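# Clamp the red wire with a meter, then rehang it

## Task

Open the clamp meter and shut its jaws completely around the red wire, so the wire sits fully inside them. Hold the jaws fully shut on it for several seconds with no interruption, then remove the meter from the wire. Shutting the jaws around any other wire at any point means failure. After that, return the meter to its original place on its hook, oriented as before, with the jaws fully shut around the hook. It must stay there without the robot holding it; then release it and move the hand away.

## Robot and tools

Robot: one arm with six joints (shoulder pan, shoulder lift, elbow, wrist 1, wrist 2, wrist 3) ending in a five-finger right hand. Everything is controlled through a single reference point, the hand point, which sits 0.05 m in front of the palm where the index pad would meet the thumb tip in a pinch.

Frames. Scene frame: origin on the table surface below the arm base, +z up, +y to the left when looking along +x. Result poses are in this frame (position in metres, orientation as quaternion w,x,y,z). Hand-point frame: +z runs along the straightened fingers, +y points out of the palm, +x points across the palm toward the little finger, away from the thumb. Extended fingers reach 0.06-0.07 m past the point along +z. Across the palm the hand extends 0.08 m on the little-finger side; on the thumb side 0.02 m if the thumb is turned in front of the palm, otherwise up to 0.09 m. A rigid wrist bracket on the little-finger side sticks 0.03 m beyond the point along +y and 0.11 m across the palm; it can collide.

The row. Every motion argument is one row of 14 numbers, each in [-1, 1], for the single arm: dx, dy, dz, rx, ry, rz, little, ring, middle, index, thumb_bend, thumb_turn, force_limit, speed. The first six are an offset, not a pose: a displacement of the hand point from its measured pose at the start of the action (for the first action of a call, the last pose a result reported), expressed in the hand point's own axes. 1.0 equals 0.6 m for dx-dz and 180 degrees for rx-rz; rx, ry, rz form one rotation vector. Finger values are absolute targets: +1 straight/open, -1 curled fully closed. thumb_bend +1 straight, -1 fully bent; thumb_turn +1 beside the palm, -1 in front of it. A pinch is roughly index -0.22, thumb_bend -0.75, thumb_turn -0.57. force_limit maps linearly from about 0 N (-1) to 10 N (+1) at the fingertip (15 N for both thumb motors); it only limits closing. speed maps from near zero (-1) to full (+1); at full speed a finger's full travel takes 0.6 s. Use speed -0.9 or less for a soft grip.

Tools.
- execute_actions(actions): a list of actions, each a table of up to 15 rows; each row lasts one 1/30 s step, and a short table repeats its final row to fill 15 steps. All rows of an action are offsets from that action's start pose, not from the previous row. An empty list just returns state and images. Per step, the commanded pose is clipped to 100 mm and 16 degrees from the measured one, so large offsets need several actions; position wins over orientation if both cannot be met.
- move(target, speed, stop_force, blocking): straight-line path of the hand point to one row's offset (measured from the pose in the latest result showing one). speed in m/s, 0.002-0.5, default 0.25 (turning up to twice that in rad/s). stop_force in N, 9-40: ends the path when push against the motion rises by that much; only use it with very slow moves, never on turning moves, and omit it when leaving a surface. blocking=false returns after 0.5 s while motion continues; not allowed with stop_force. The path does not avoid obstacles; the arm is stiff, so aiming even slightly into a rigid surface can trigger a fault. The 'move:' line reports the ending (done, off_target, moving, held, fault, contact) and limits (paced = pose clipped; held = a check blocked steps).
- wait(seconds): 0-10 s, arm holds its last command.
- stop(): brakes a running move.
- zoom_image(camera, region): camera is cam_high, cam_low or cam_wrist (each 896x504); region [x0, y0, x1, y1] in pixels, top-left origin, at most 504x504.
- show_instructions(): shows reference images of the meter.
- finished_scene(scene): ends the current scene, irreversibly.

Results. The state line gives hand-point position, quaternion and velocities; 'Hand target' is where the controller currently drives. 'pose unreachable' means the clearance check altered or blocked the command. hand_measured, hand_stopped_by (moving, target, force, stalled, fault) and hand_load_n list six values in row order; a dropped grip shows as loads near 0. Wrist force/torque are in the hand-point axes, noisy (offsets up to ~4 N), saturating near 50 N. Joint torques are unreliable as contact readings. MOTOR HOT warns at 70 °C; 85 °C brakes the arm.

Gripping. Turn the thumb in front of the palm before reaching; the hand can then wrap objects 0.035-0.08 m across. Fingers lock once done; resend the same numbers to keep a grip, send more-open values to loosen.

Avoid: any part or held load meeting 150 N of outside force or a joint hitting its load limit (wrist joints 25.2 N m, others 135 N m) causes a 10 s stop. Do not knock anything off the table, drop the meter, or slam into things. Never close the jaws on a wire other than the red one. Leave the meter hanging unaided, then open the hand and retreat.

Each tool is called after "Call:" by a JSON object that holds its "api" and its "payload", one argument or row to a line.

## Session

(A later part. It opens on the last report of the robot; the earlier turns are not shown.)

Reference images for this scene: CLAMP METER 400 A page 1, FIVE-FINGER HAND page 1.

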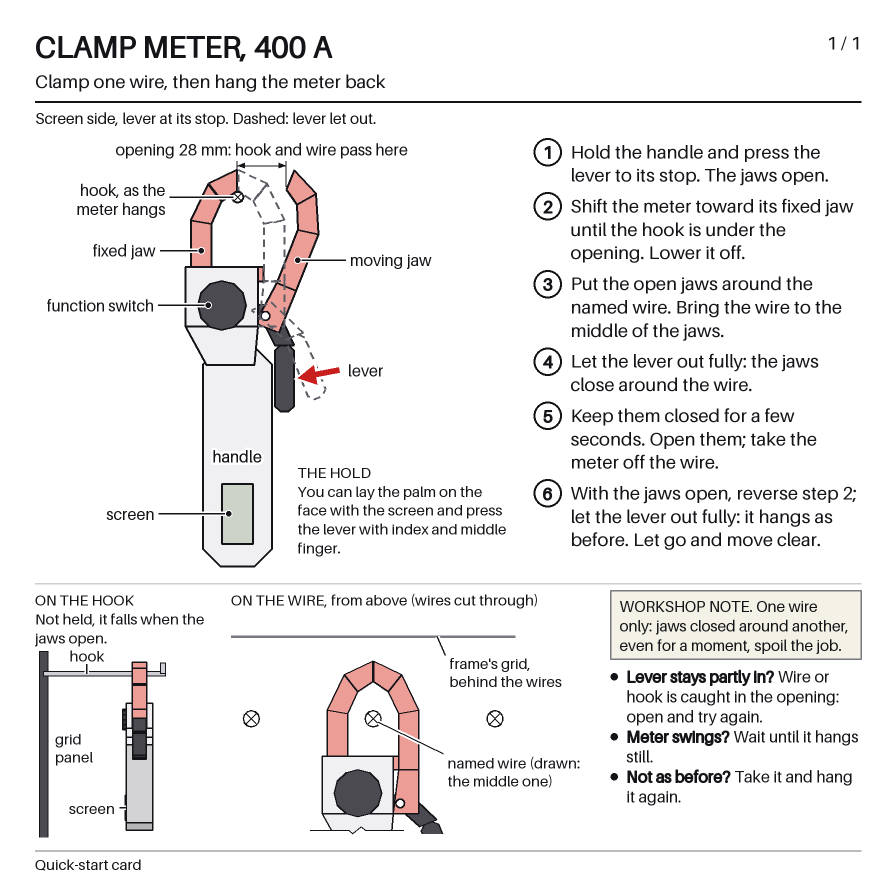

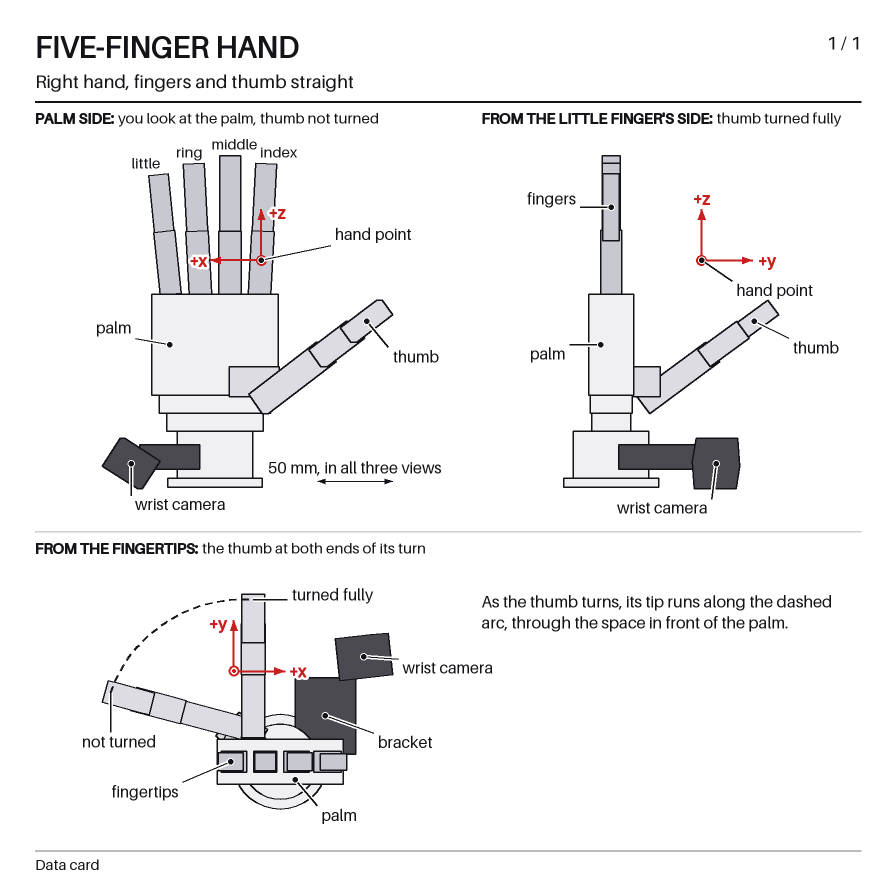

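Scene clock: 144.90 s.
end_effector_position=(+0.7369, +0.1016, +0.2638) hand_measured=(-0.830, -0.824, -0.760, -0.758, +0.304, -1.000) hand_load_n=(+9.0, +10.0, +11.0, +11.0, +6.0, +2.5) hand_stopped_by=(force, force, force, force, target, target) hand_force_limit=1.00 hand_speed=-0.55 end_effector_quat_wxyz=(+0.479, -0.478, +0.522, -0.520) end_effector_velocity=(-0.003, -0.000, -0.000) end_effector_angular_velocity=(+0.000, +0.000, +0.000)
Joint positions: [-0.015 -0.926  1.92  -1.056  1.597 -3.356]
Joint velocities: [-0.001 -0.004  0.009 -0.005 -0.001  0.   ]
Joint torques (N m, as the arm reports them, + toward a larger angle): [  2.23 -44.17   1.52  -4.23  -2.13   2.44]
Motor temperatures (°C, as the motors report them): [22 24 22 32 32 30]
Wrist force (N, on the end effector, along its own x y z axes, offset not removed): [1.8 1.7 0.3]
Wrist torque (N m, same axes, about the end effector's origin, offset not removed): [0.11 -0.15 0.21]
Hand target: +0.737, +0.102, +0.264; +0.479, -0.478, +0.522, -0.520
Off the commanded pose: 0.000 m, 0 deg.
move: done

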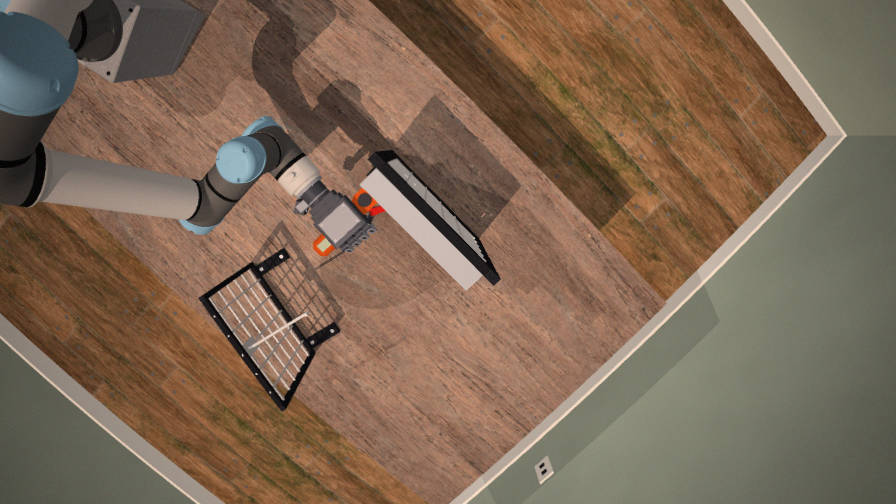

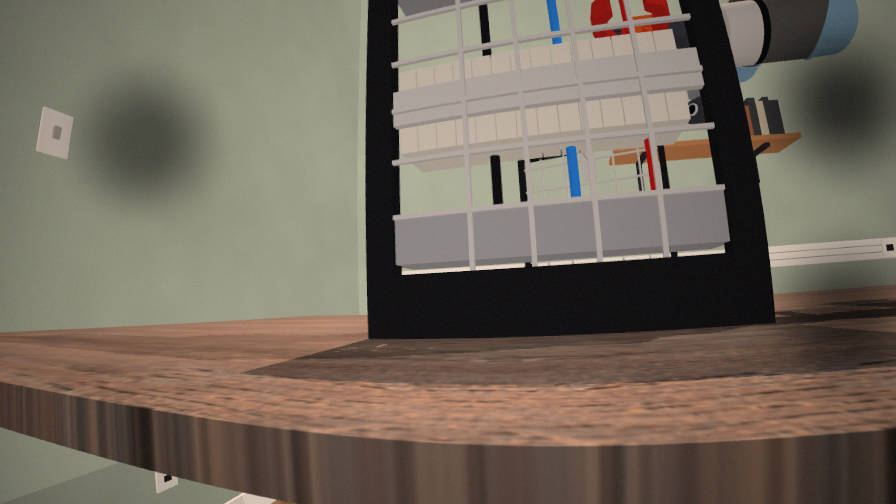

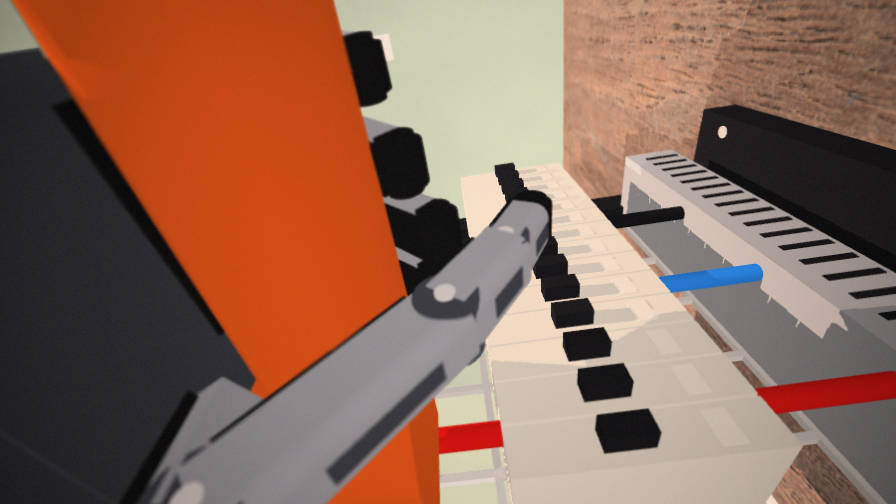

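Call:
{"api": "move", "payload": {
  "target": [0.159,0,-0.008,0,0,0,-1,-1,-1,-1,0.3,-1,1,-0.55],
  "speed": 0.05,
  "stop_force": 12
}}

Call:
{"api": "move", "payload": {
  "target": [0,0.15,-0.014,0,0,0.5,-1,-1,-1,-1,0.3,-1,1,-0.55],
  "speed": 0.25
}}

Call:
{"api": "move", "payload": {
  "target": [0,-0.2205,0.135,0.045,0,0,-1,-1,-1,-1,0.3,-1,1,-0.55],
  "speed": 0.08
}}

Scene clock: 157.17 s.
end_effector_position=(+0.7241, +0.0072, +0.2635) hand_measured=(-0.830, -0.824, -0.760, -0.758, +0.304, -1.000) hand_load_n=(+9.0, +10.0, +11.0, +11.0, +6.0, +2.5) hand_stopped_by=(force, force, force, force, target, target) hand_force_limit=1.00 hand_speed=-0.55 end_effector_quat_wxyz=(+0.479, -0.478, +0.522, -0.520) end_effector_velocity=(+0.000, -0.002, +0.001) end_effector_angular_velocity=(-0.000, -0.002, -0.000)
Joint positions: [-0.217 -1.004  1.995 -1.053  1.395 -3.344]
Joint velocities: [-0.005 -0.002  0.    -0.    -0.005  0.   ]
Joint torques (N m, as the arm reports them, + toward a larger angle): [  0.04 -41.72   2.11   0.16  -2.16   2.62]
Motor temperatures (°C, as the motors report them): [22 24 22 32 32 30]
Wrist force (N, on the end effector, along its own x y z axes, offset not removed): [-1.1 0.8 -1.5]
Wrist torque (N m, same axes, about the end effector's origin, offset not removed): [0.09 0.13 -0.05]
Hand target: +0.724, +0.007, +0.264; +0.479, -0.478, +0.522, -0.520
Off the commanded pose: 0.000 m, 0 deg.
move: done

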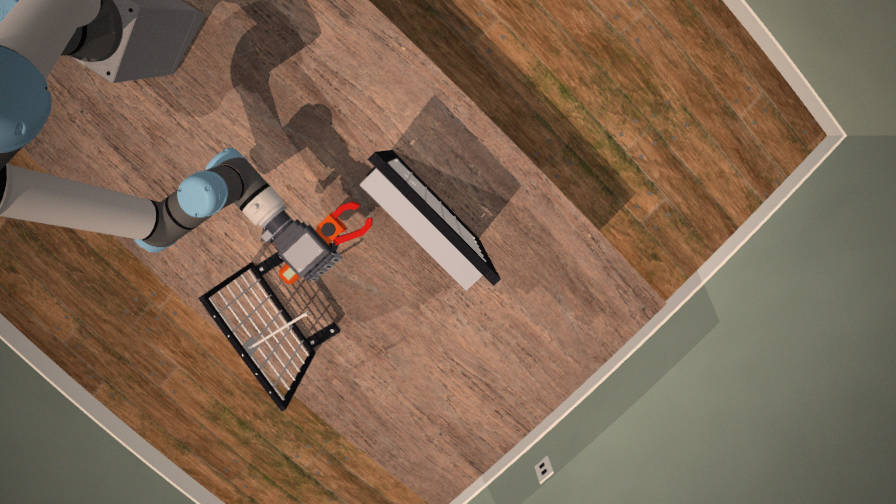

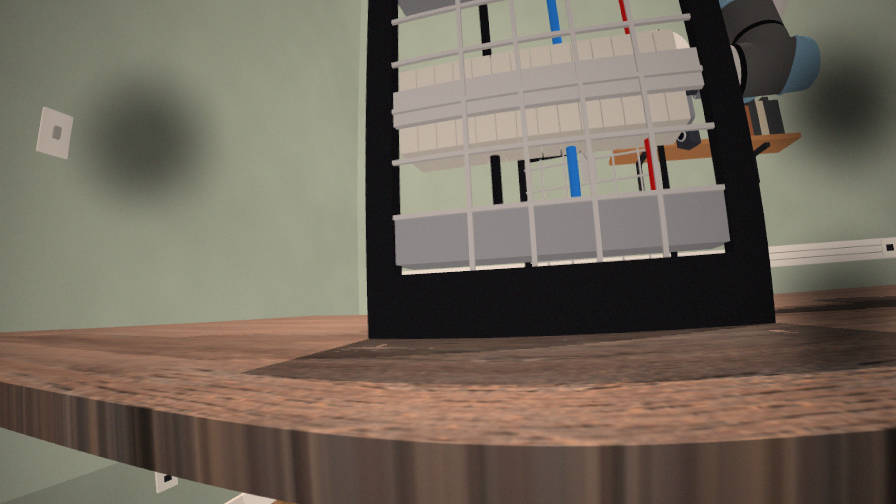

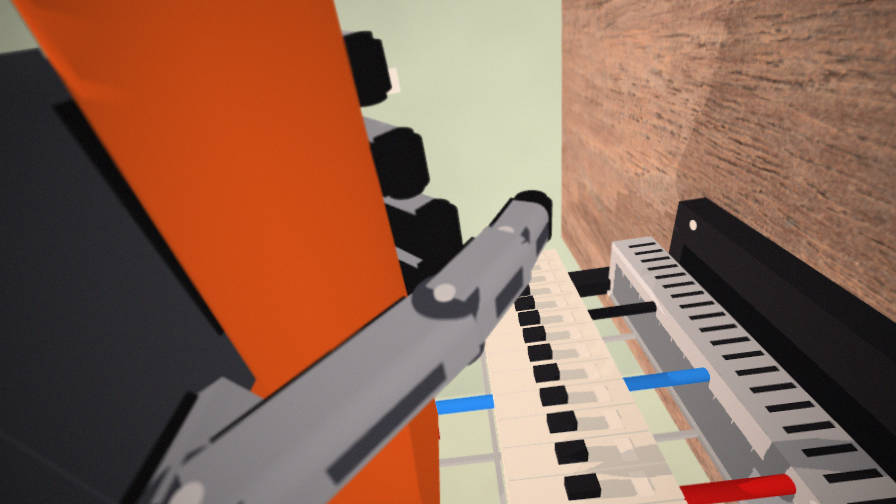

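Scene clock: 160.87 s.
end_effector_position=(+0.7157, +0.0080, +0.1736) hand_measured=(-0.830, -0.824, -0.760, -0.758, +0.304, -1.000) hand_load_n=(+9.0, +10.0, +11.0, +11.0, +6.0, +2.0) hand_stopped_by=(force, force, force, force, target, target) hand_force_limit=1.00 hand_speed=-0.55 end_effector_quat_wxyz=(+0.706, +0.030, +0.707, -0.030) end_effector_velocity=(-0.000, +0.001, -0.001) end_effector_angular_velocity=(+0.014, -0.002, -0.000)
Joint positions: [-0.361 -0.604  1.937 -1.398  1.252 -1.765]
Joint velocities: [ 0.002  0.004 -0.001 -0.004  0.002  0.014]
Joint torques (N m, as the arm reports them, + toward a larger angle): [ 20.08 -34.21 -18.75  -4.05   1.18   2.68]
Motor temperatures (°C, as the motors report them): [22 24 22 32 32 30]
Wrist force (N, on the end effector, along its own x y z axes, offset not removed): [2.7 0.6 0.5]
Wrist torque (N m, same axes, about the end effector's origin, offset not removed): [0.12 -0.18 0.01]
Hand target: +0.716, +0.008, +0.174; +0.706, +0.031, +0.707, -0.029
Off the commanded pose: 0.000 m, 0 deg.
move: done

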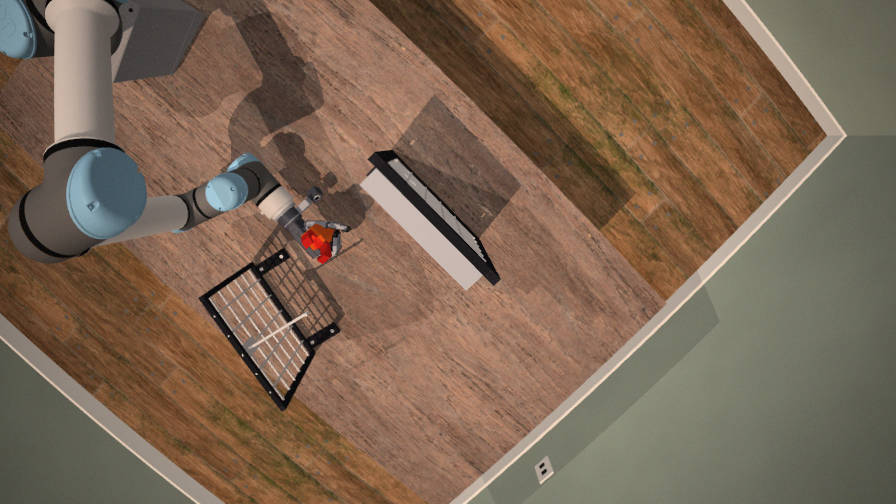

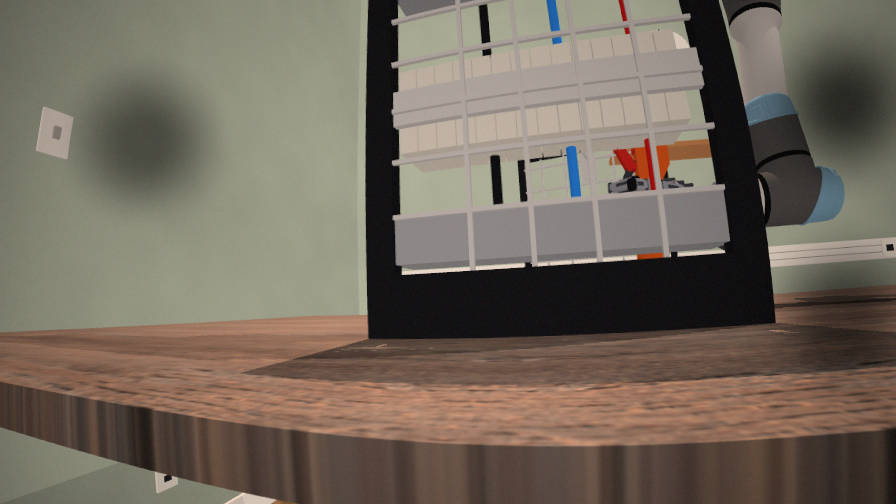

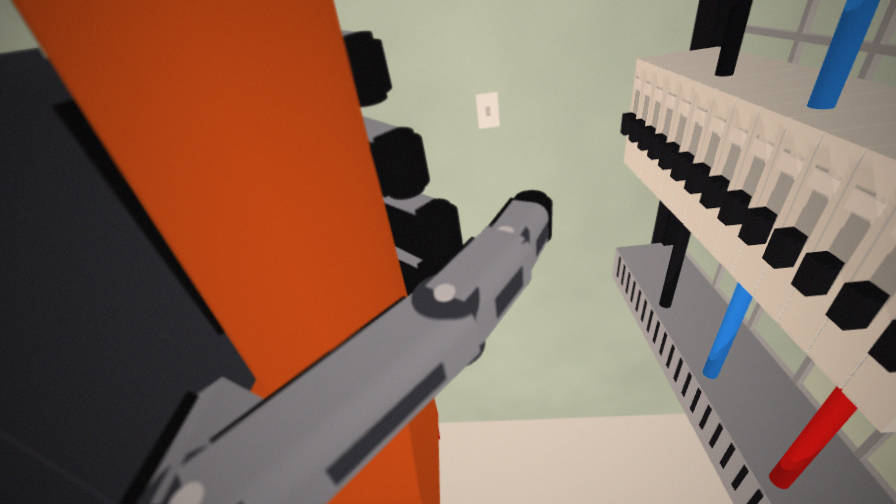

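Scene clock: 163.30 s.
end_effector_position=(+0.7851, -0.1305, +0.1735) hand_measured=(-0.830, -0.824, -0.760, -0.758, +0.304, -1.000) hand_load_n=(+9.0, +10.0, +11.0, +11.0, +6.0, +2.0) hand_stopped_by=(force, force, force, force, target, target) hand_force_limit=1.00 hand_speed=-0.55 end_effector_quat_wxyz=(+0.702, +0.080, +0.703, -0.080) end_effector_velocity=(+0.001, -0.002, -0.000) end_effector_angular_velocity=(+0.000, +0.000, -0.002)
Joint positions: [-0.483 -0.591  1.704 -1.208  1.269 -1.747]
Joint velocities: [-0.001  0.001 -0.005  0.003  0.001  0.   ]
Joint torques (N m, as the arm reports them, + toward a larger angle): [  3.42 -39.08 -22.93   0.39   1.31   2.66]
Motor temperatures (°C, as the motors report them): [22 24 22 32 32 30]
Wrist force (N, on the end effector, along its own x y z axes, offset not removed): [3.1 -1.7 1.0]
Wrist torque (N m, same axes, about the end effector's origin, offset not removed): [-0.16 -0.17 -0.03]
Hand target: +0.785, -0.131, +0.174; +0.702, +0.080, +0.703, -0.080
Off the commanded pose: 0.000 m, 0 deg.
move: done

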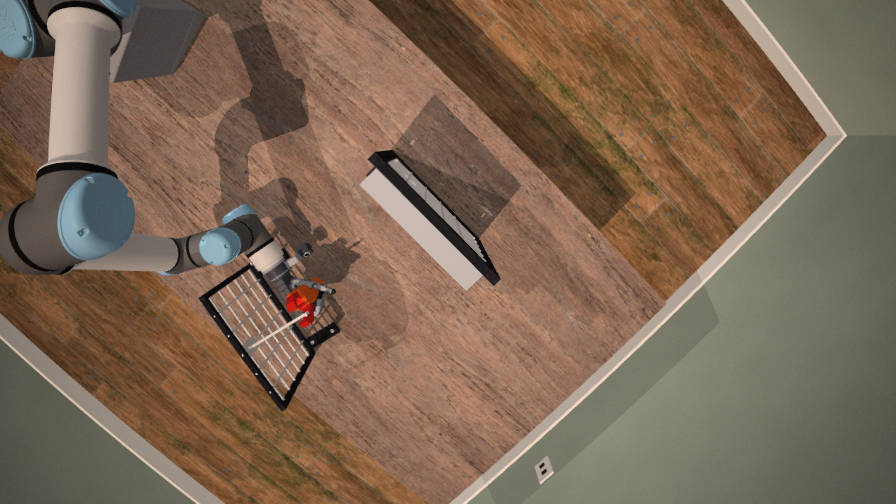

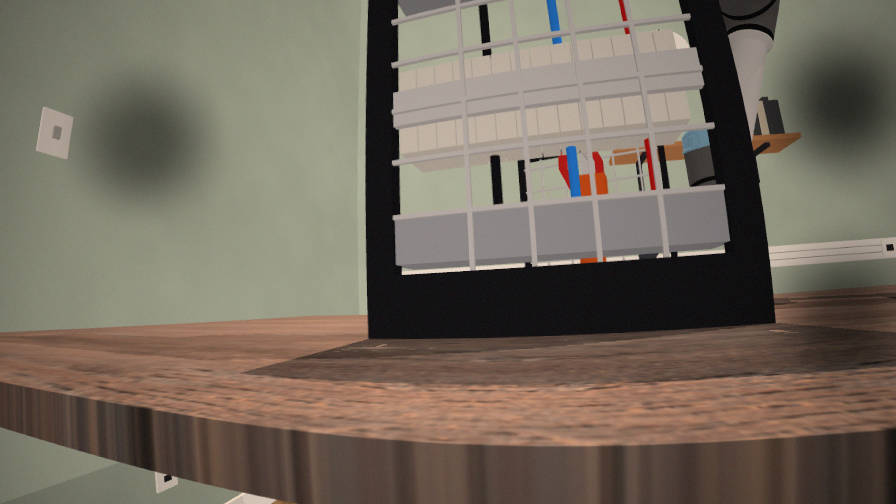

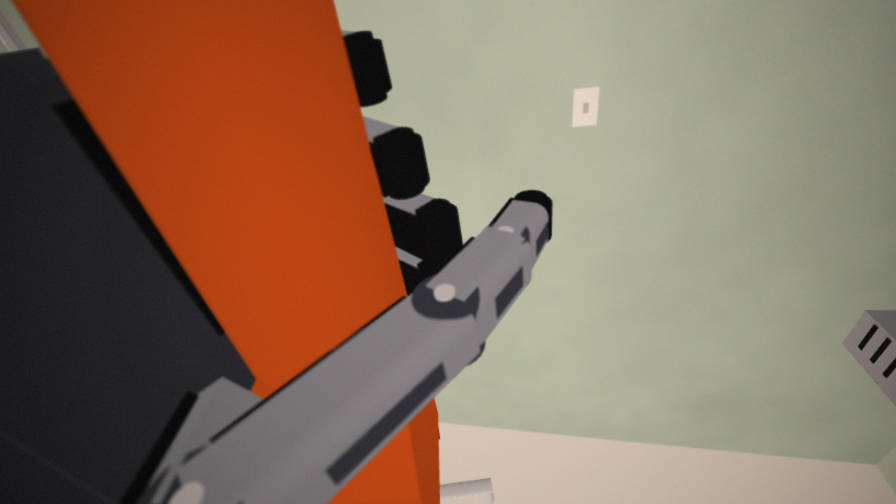

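Call:
{"api": "move", "payload": {
  "target": [-0.066,0,0,0,0,0,-1,-1,-1,-1,0.3,-1,1,-0.55],
  "speed": 0.02,
  "stop_force": 9
}}

Call:
{"api": "move", "payload": {
  "target": [0,0,0.0225,0,0,0,-1,-1,-1,-1,0.3,-1,1,-0.55],
  "speed": 0.012,
  "stop_force": 9
}}

Call:
{"api": "move", "payload": {
  "target": [0,0,0,0,0,0,-1,-1,1,1,0.3,-1,1,-0.55]
}}

Call:
{"api": "zoom_image", "payload": {
  "camera": "cam_high",
  "region": [206,223,386,403]
}}

Scene clock: 172.30 s.
end_effector_position=(+0.7851, -0.1305, +0.2128) hand_measured=(-0.830, -0.824, -0.760, -0.758, +0.304, -1.000) hand_load_n=(+9.0, +10.0, +11.0, +11.0, +6.0, +2.0) hand_stopped_by=(force, force, force, force, target, target) hand_force_limit=1.00 hand_speed=-0.55 end_effector_quat_wxyz=(+0.702, +0.080, +0.703, -0.079) end_effector_velocity=(-0.001, -0.000, +0.002) end_effector_angular_velocity=(+0.001, +0.001, -0.002)
Joint positions: [-0.471 -0.676  1.739 -1.158  1.281 -1.748]
Joint velocities: [ 0.001 -0.006  0.003  0.004  0.003 -0.   ]
Joint torques (N m, as the arm reports them, + toward a larger angle): [ 21.32 -49.89   4.24   0.34   1.27  -2.25]
Motor temperatures (°C, as the motors report them): [22 24 22 32 32 30]
Wrist force (N, on the end effector, along its own x y z axes, offset not removed): [4.5 0.5 0.5]
Wrist torque (N m, same axes, about the end effector's origin, offset not removed): [-0.05 -0.31 0.30]
Hand target: +0.785, -0.130, +0.213; +0.702, +0.080, +0.703, -0.079
Off the commanded pose: 0.000 m, 0 deg.
move: done

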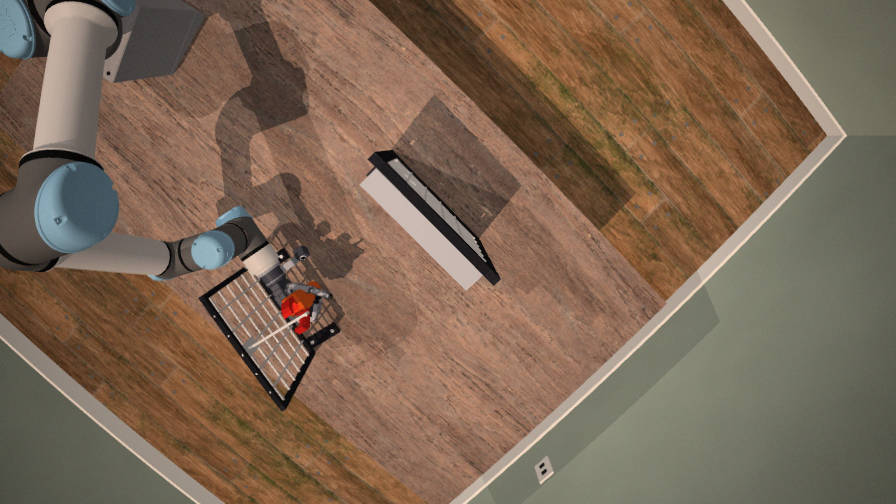

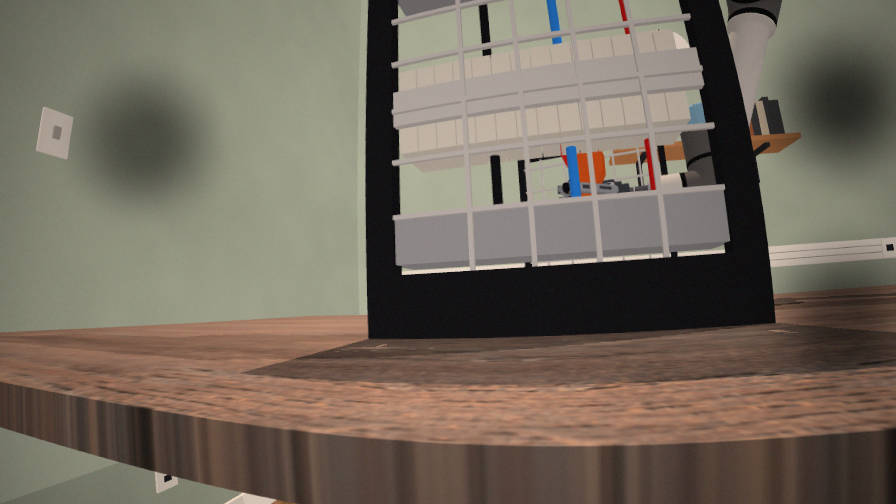

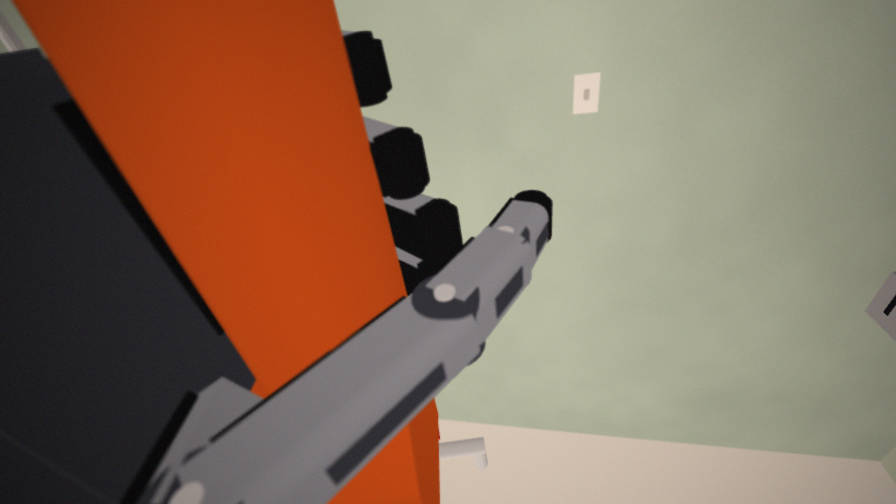

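Scene clock: 173.63 s.
end_effector_position=(+0.7979, -0.1334, +0.2128) hand_measured=(-0.830, -0.824, -0.760, -0.758, +0.304, -1.000) hand_load_n=(+9.0, +10.0, +11.0, +11.0, +6.0, +2.0) hand_stopped_by=(force, force, force, force, target, target) hand_force_limit=1.00 hand_speed=-0.55 end_effector_quat_wxyz=(+0.702, +0.080, +0.703, -0.079) end_effector_velocity=(+0.002, -0.001, -0.001) end_effector_angular_velocity=(+0.001, +0.001, -0.000)
Joint positions: [-0.464 -0.662  1.696 -1.128  1.288 -1.749]
Joint velocities: [ 0.     0.003 -0.009  0.007  0.001 -0.   ]
Joint torques (N m, as the arm reports them, + toward a larger angle): [ 21.99 -40.98 -24.25   0.43   1.27  -2.1 ]
Motor temperatures (°C, as the motors report them): [22 24 22 32 32 30]
Wrist force (N, on the end effector, along its own x y z axes, offset not removed): [2.7 -1.3 1.8]
Wrist torque (N m, same axes, about the end effector's origin, offset not removed): [-0.30 -0.25 0.01]
Hand target: +0.798, -0.133, +0.213; +0.702, +0.080, +0.703, -0.079
Off the commanded pose: 0.000 m, 0 deg.
move: done

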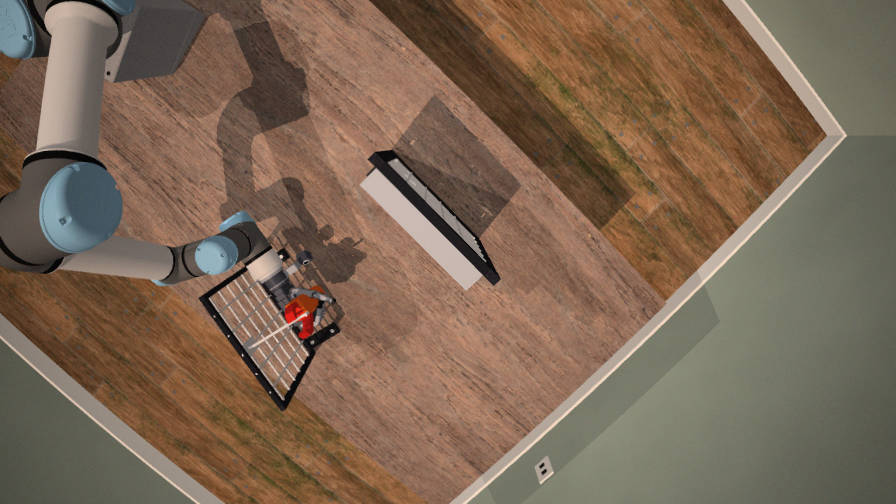

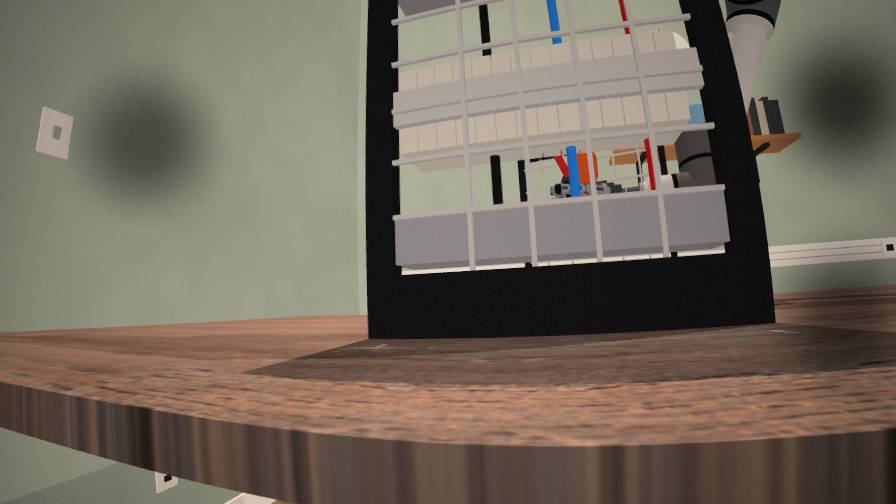

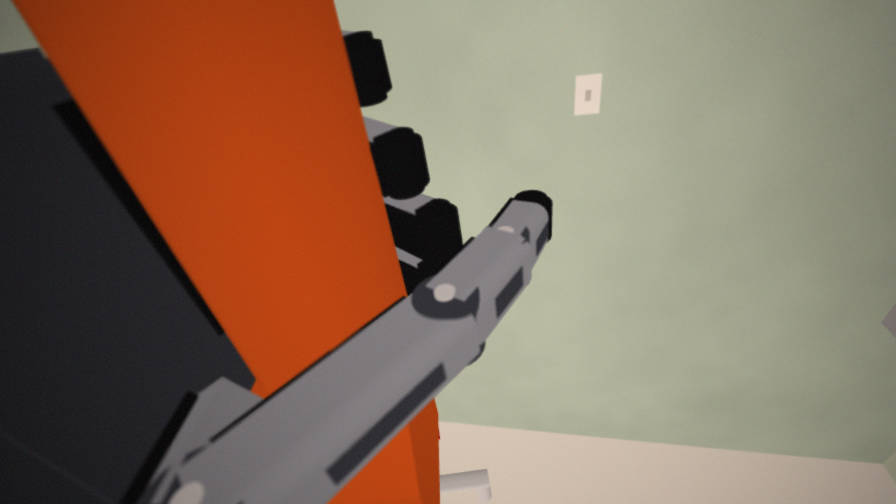

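Scene clock: 176.27 s.
end_effector_position=(+0.7979, -0.1334, +0.2128) hand_measured=(-0.830, -0.824, +1.000, +1.000, +0.304, -1.000) hand_load_n=(+9.0, +10.5, +0.0, +0.0, +3.0, +3.0) hand_stopped_by=(force, force, target, target, target, target) hand_force_limit=1.00 hand_speed=-0.55 end_effector_quat_wxyz=(+0.702, +0.080, +0.703, -0.079) end_effector_velocity=(-0.001, -0.000, -0.001) end_effector_angular_velocity=(+0.001, +0.001, -0.001)
Joint positions: [-0.464 -0.662  1.696 -1.128  1.288 -1.749]
Joint velocities: [-0.001  0.001  0.001  0.     0.    -0.   ]
Joint torques (N m, as the arm reports them, + toward a larger angle): [  2.45 -50.71   3.21  -4.13  -1.95  -0.4 ]
Motor temperatures (°C, as the motors report them): [22 24 22 32 32 30]
Wrist force (N, on the end effector, along its own x y z axes, offset not removed): [1.4 1.7 0.8]
Wrist torque (N m, same axes, about the end effector's origin, offset not removed): [0.10 0.07 0.11]
Hand target: +0.798, -0.133, +0.213; +0.702, +0.080, +0.703, -0.079
Off the commanded pose: 0.000 m, 0 deg.
move: done

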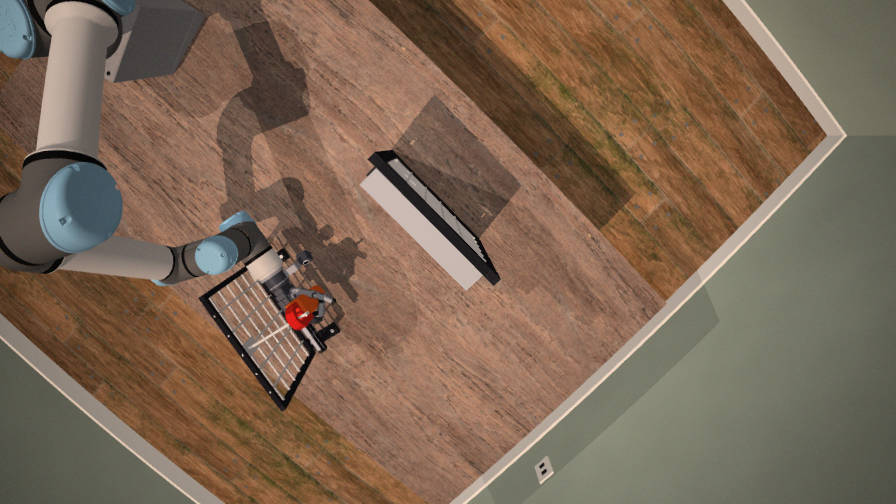

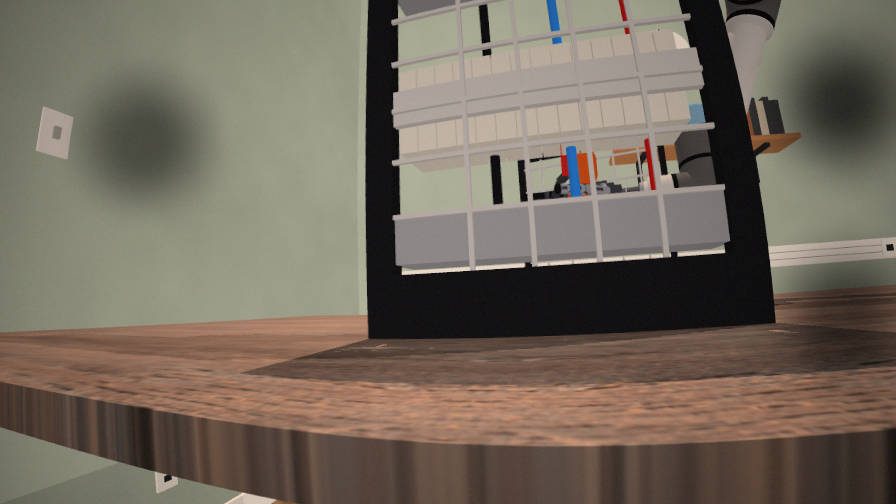

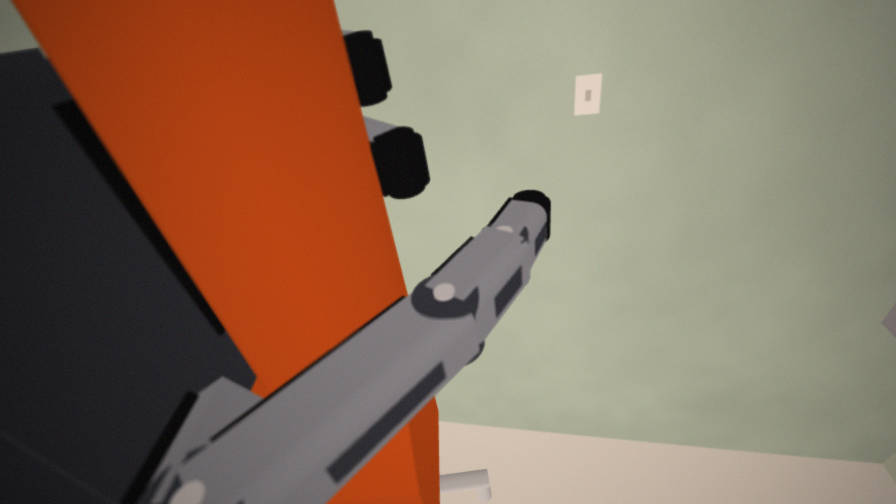

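Region (206, 223, 386, 403) of cam_high's 896x504 image, scaled by 2.800, with more detail than that image has.

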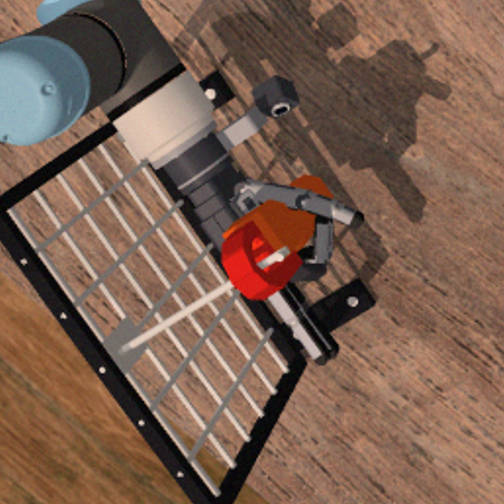

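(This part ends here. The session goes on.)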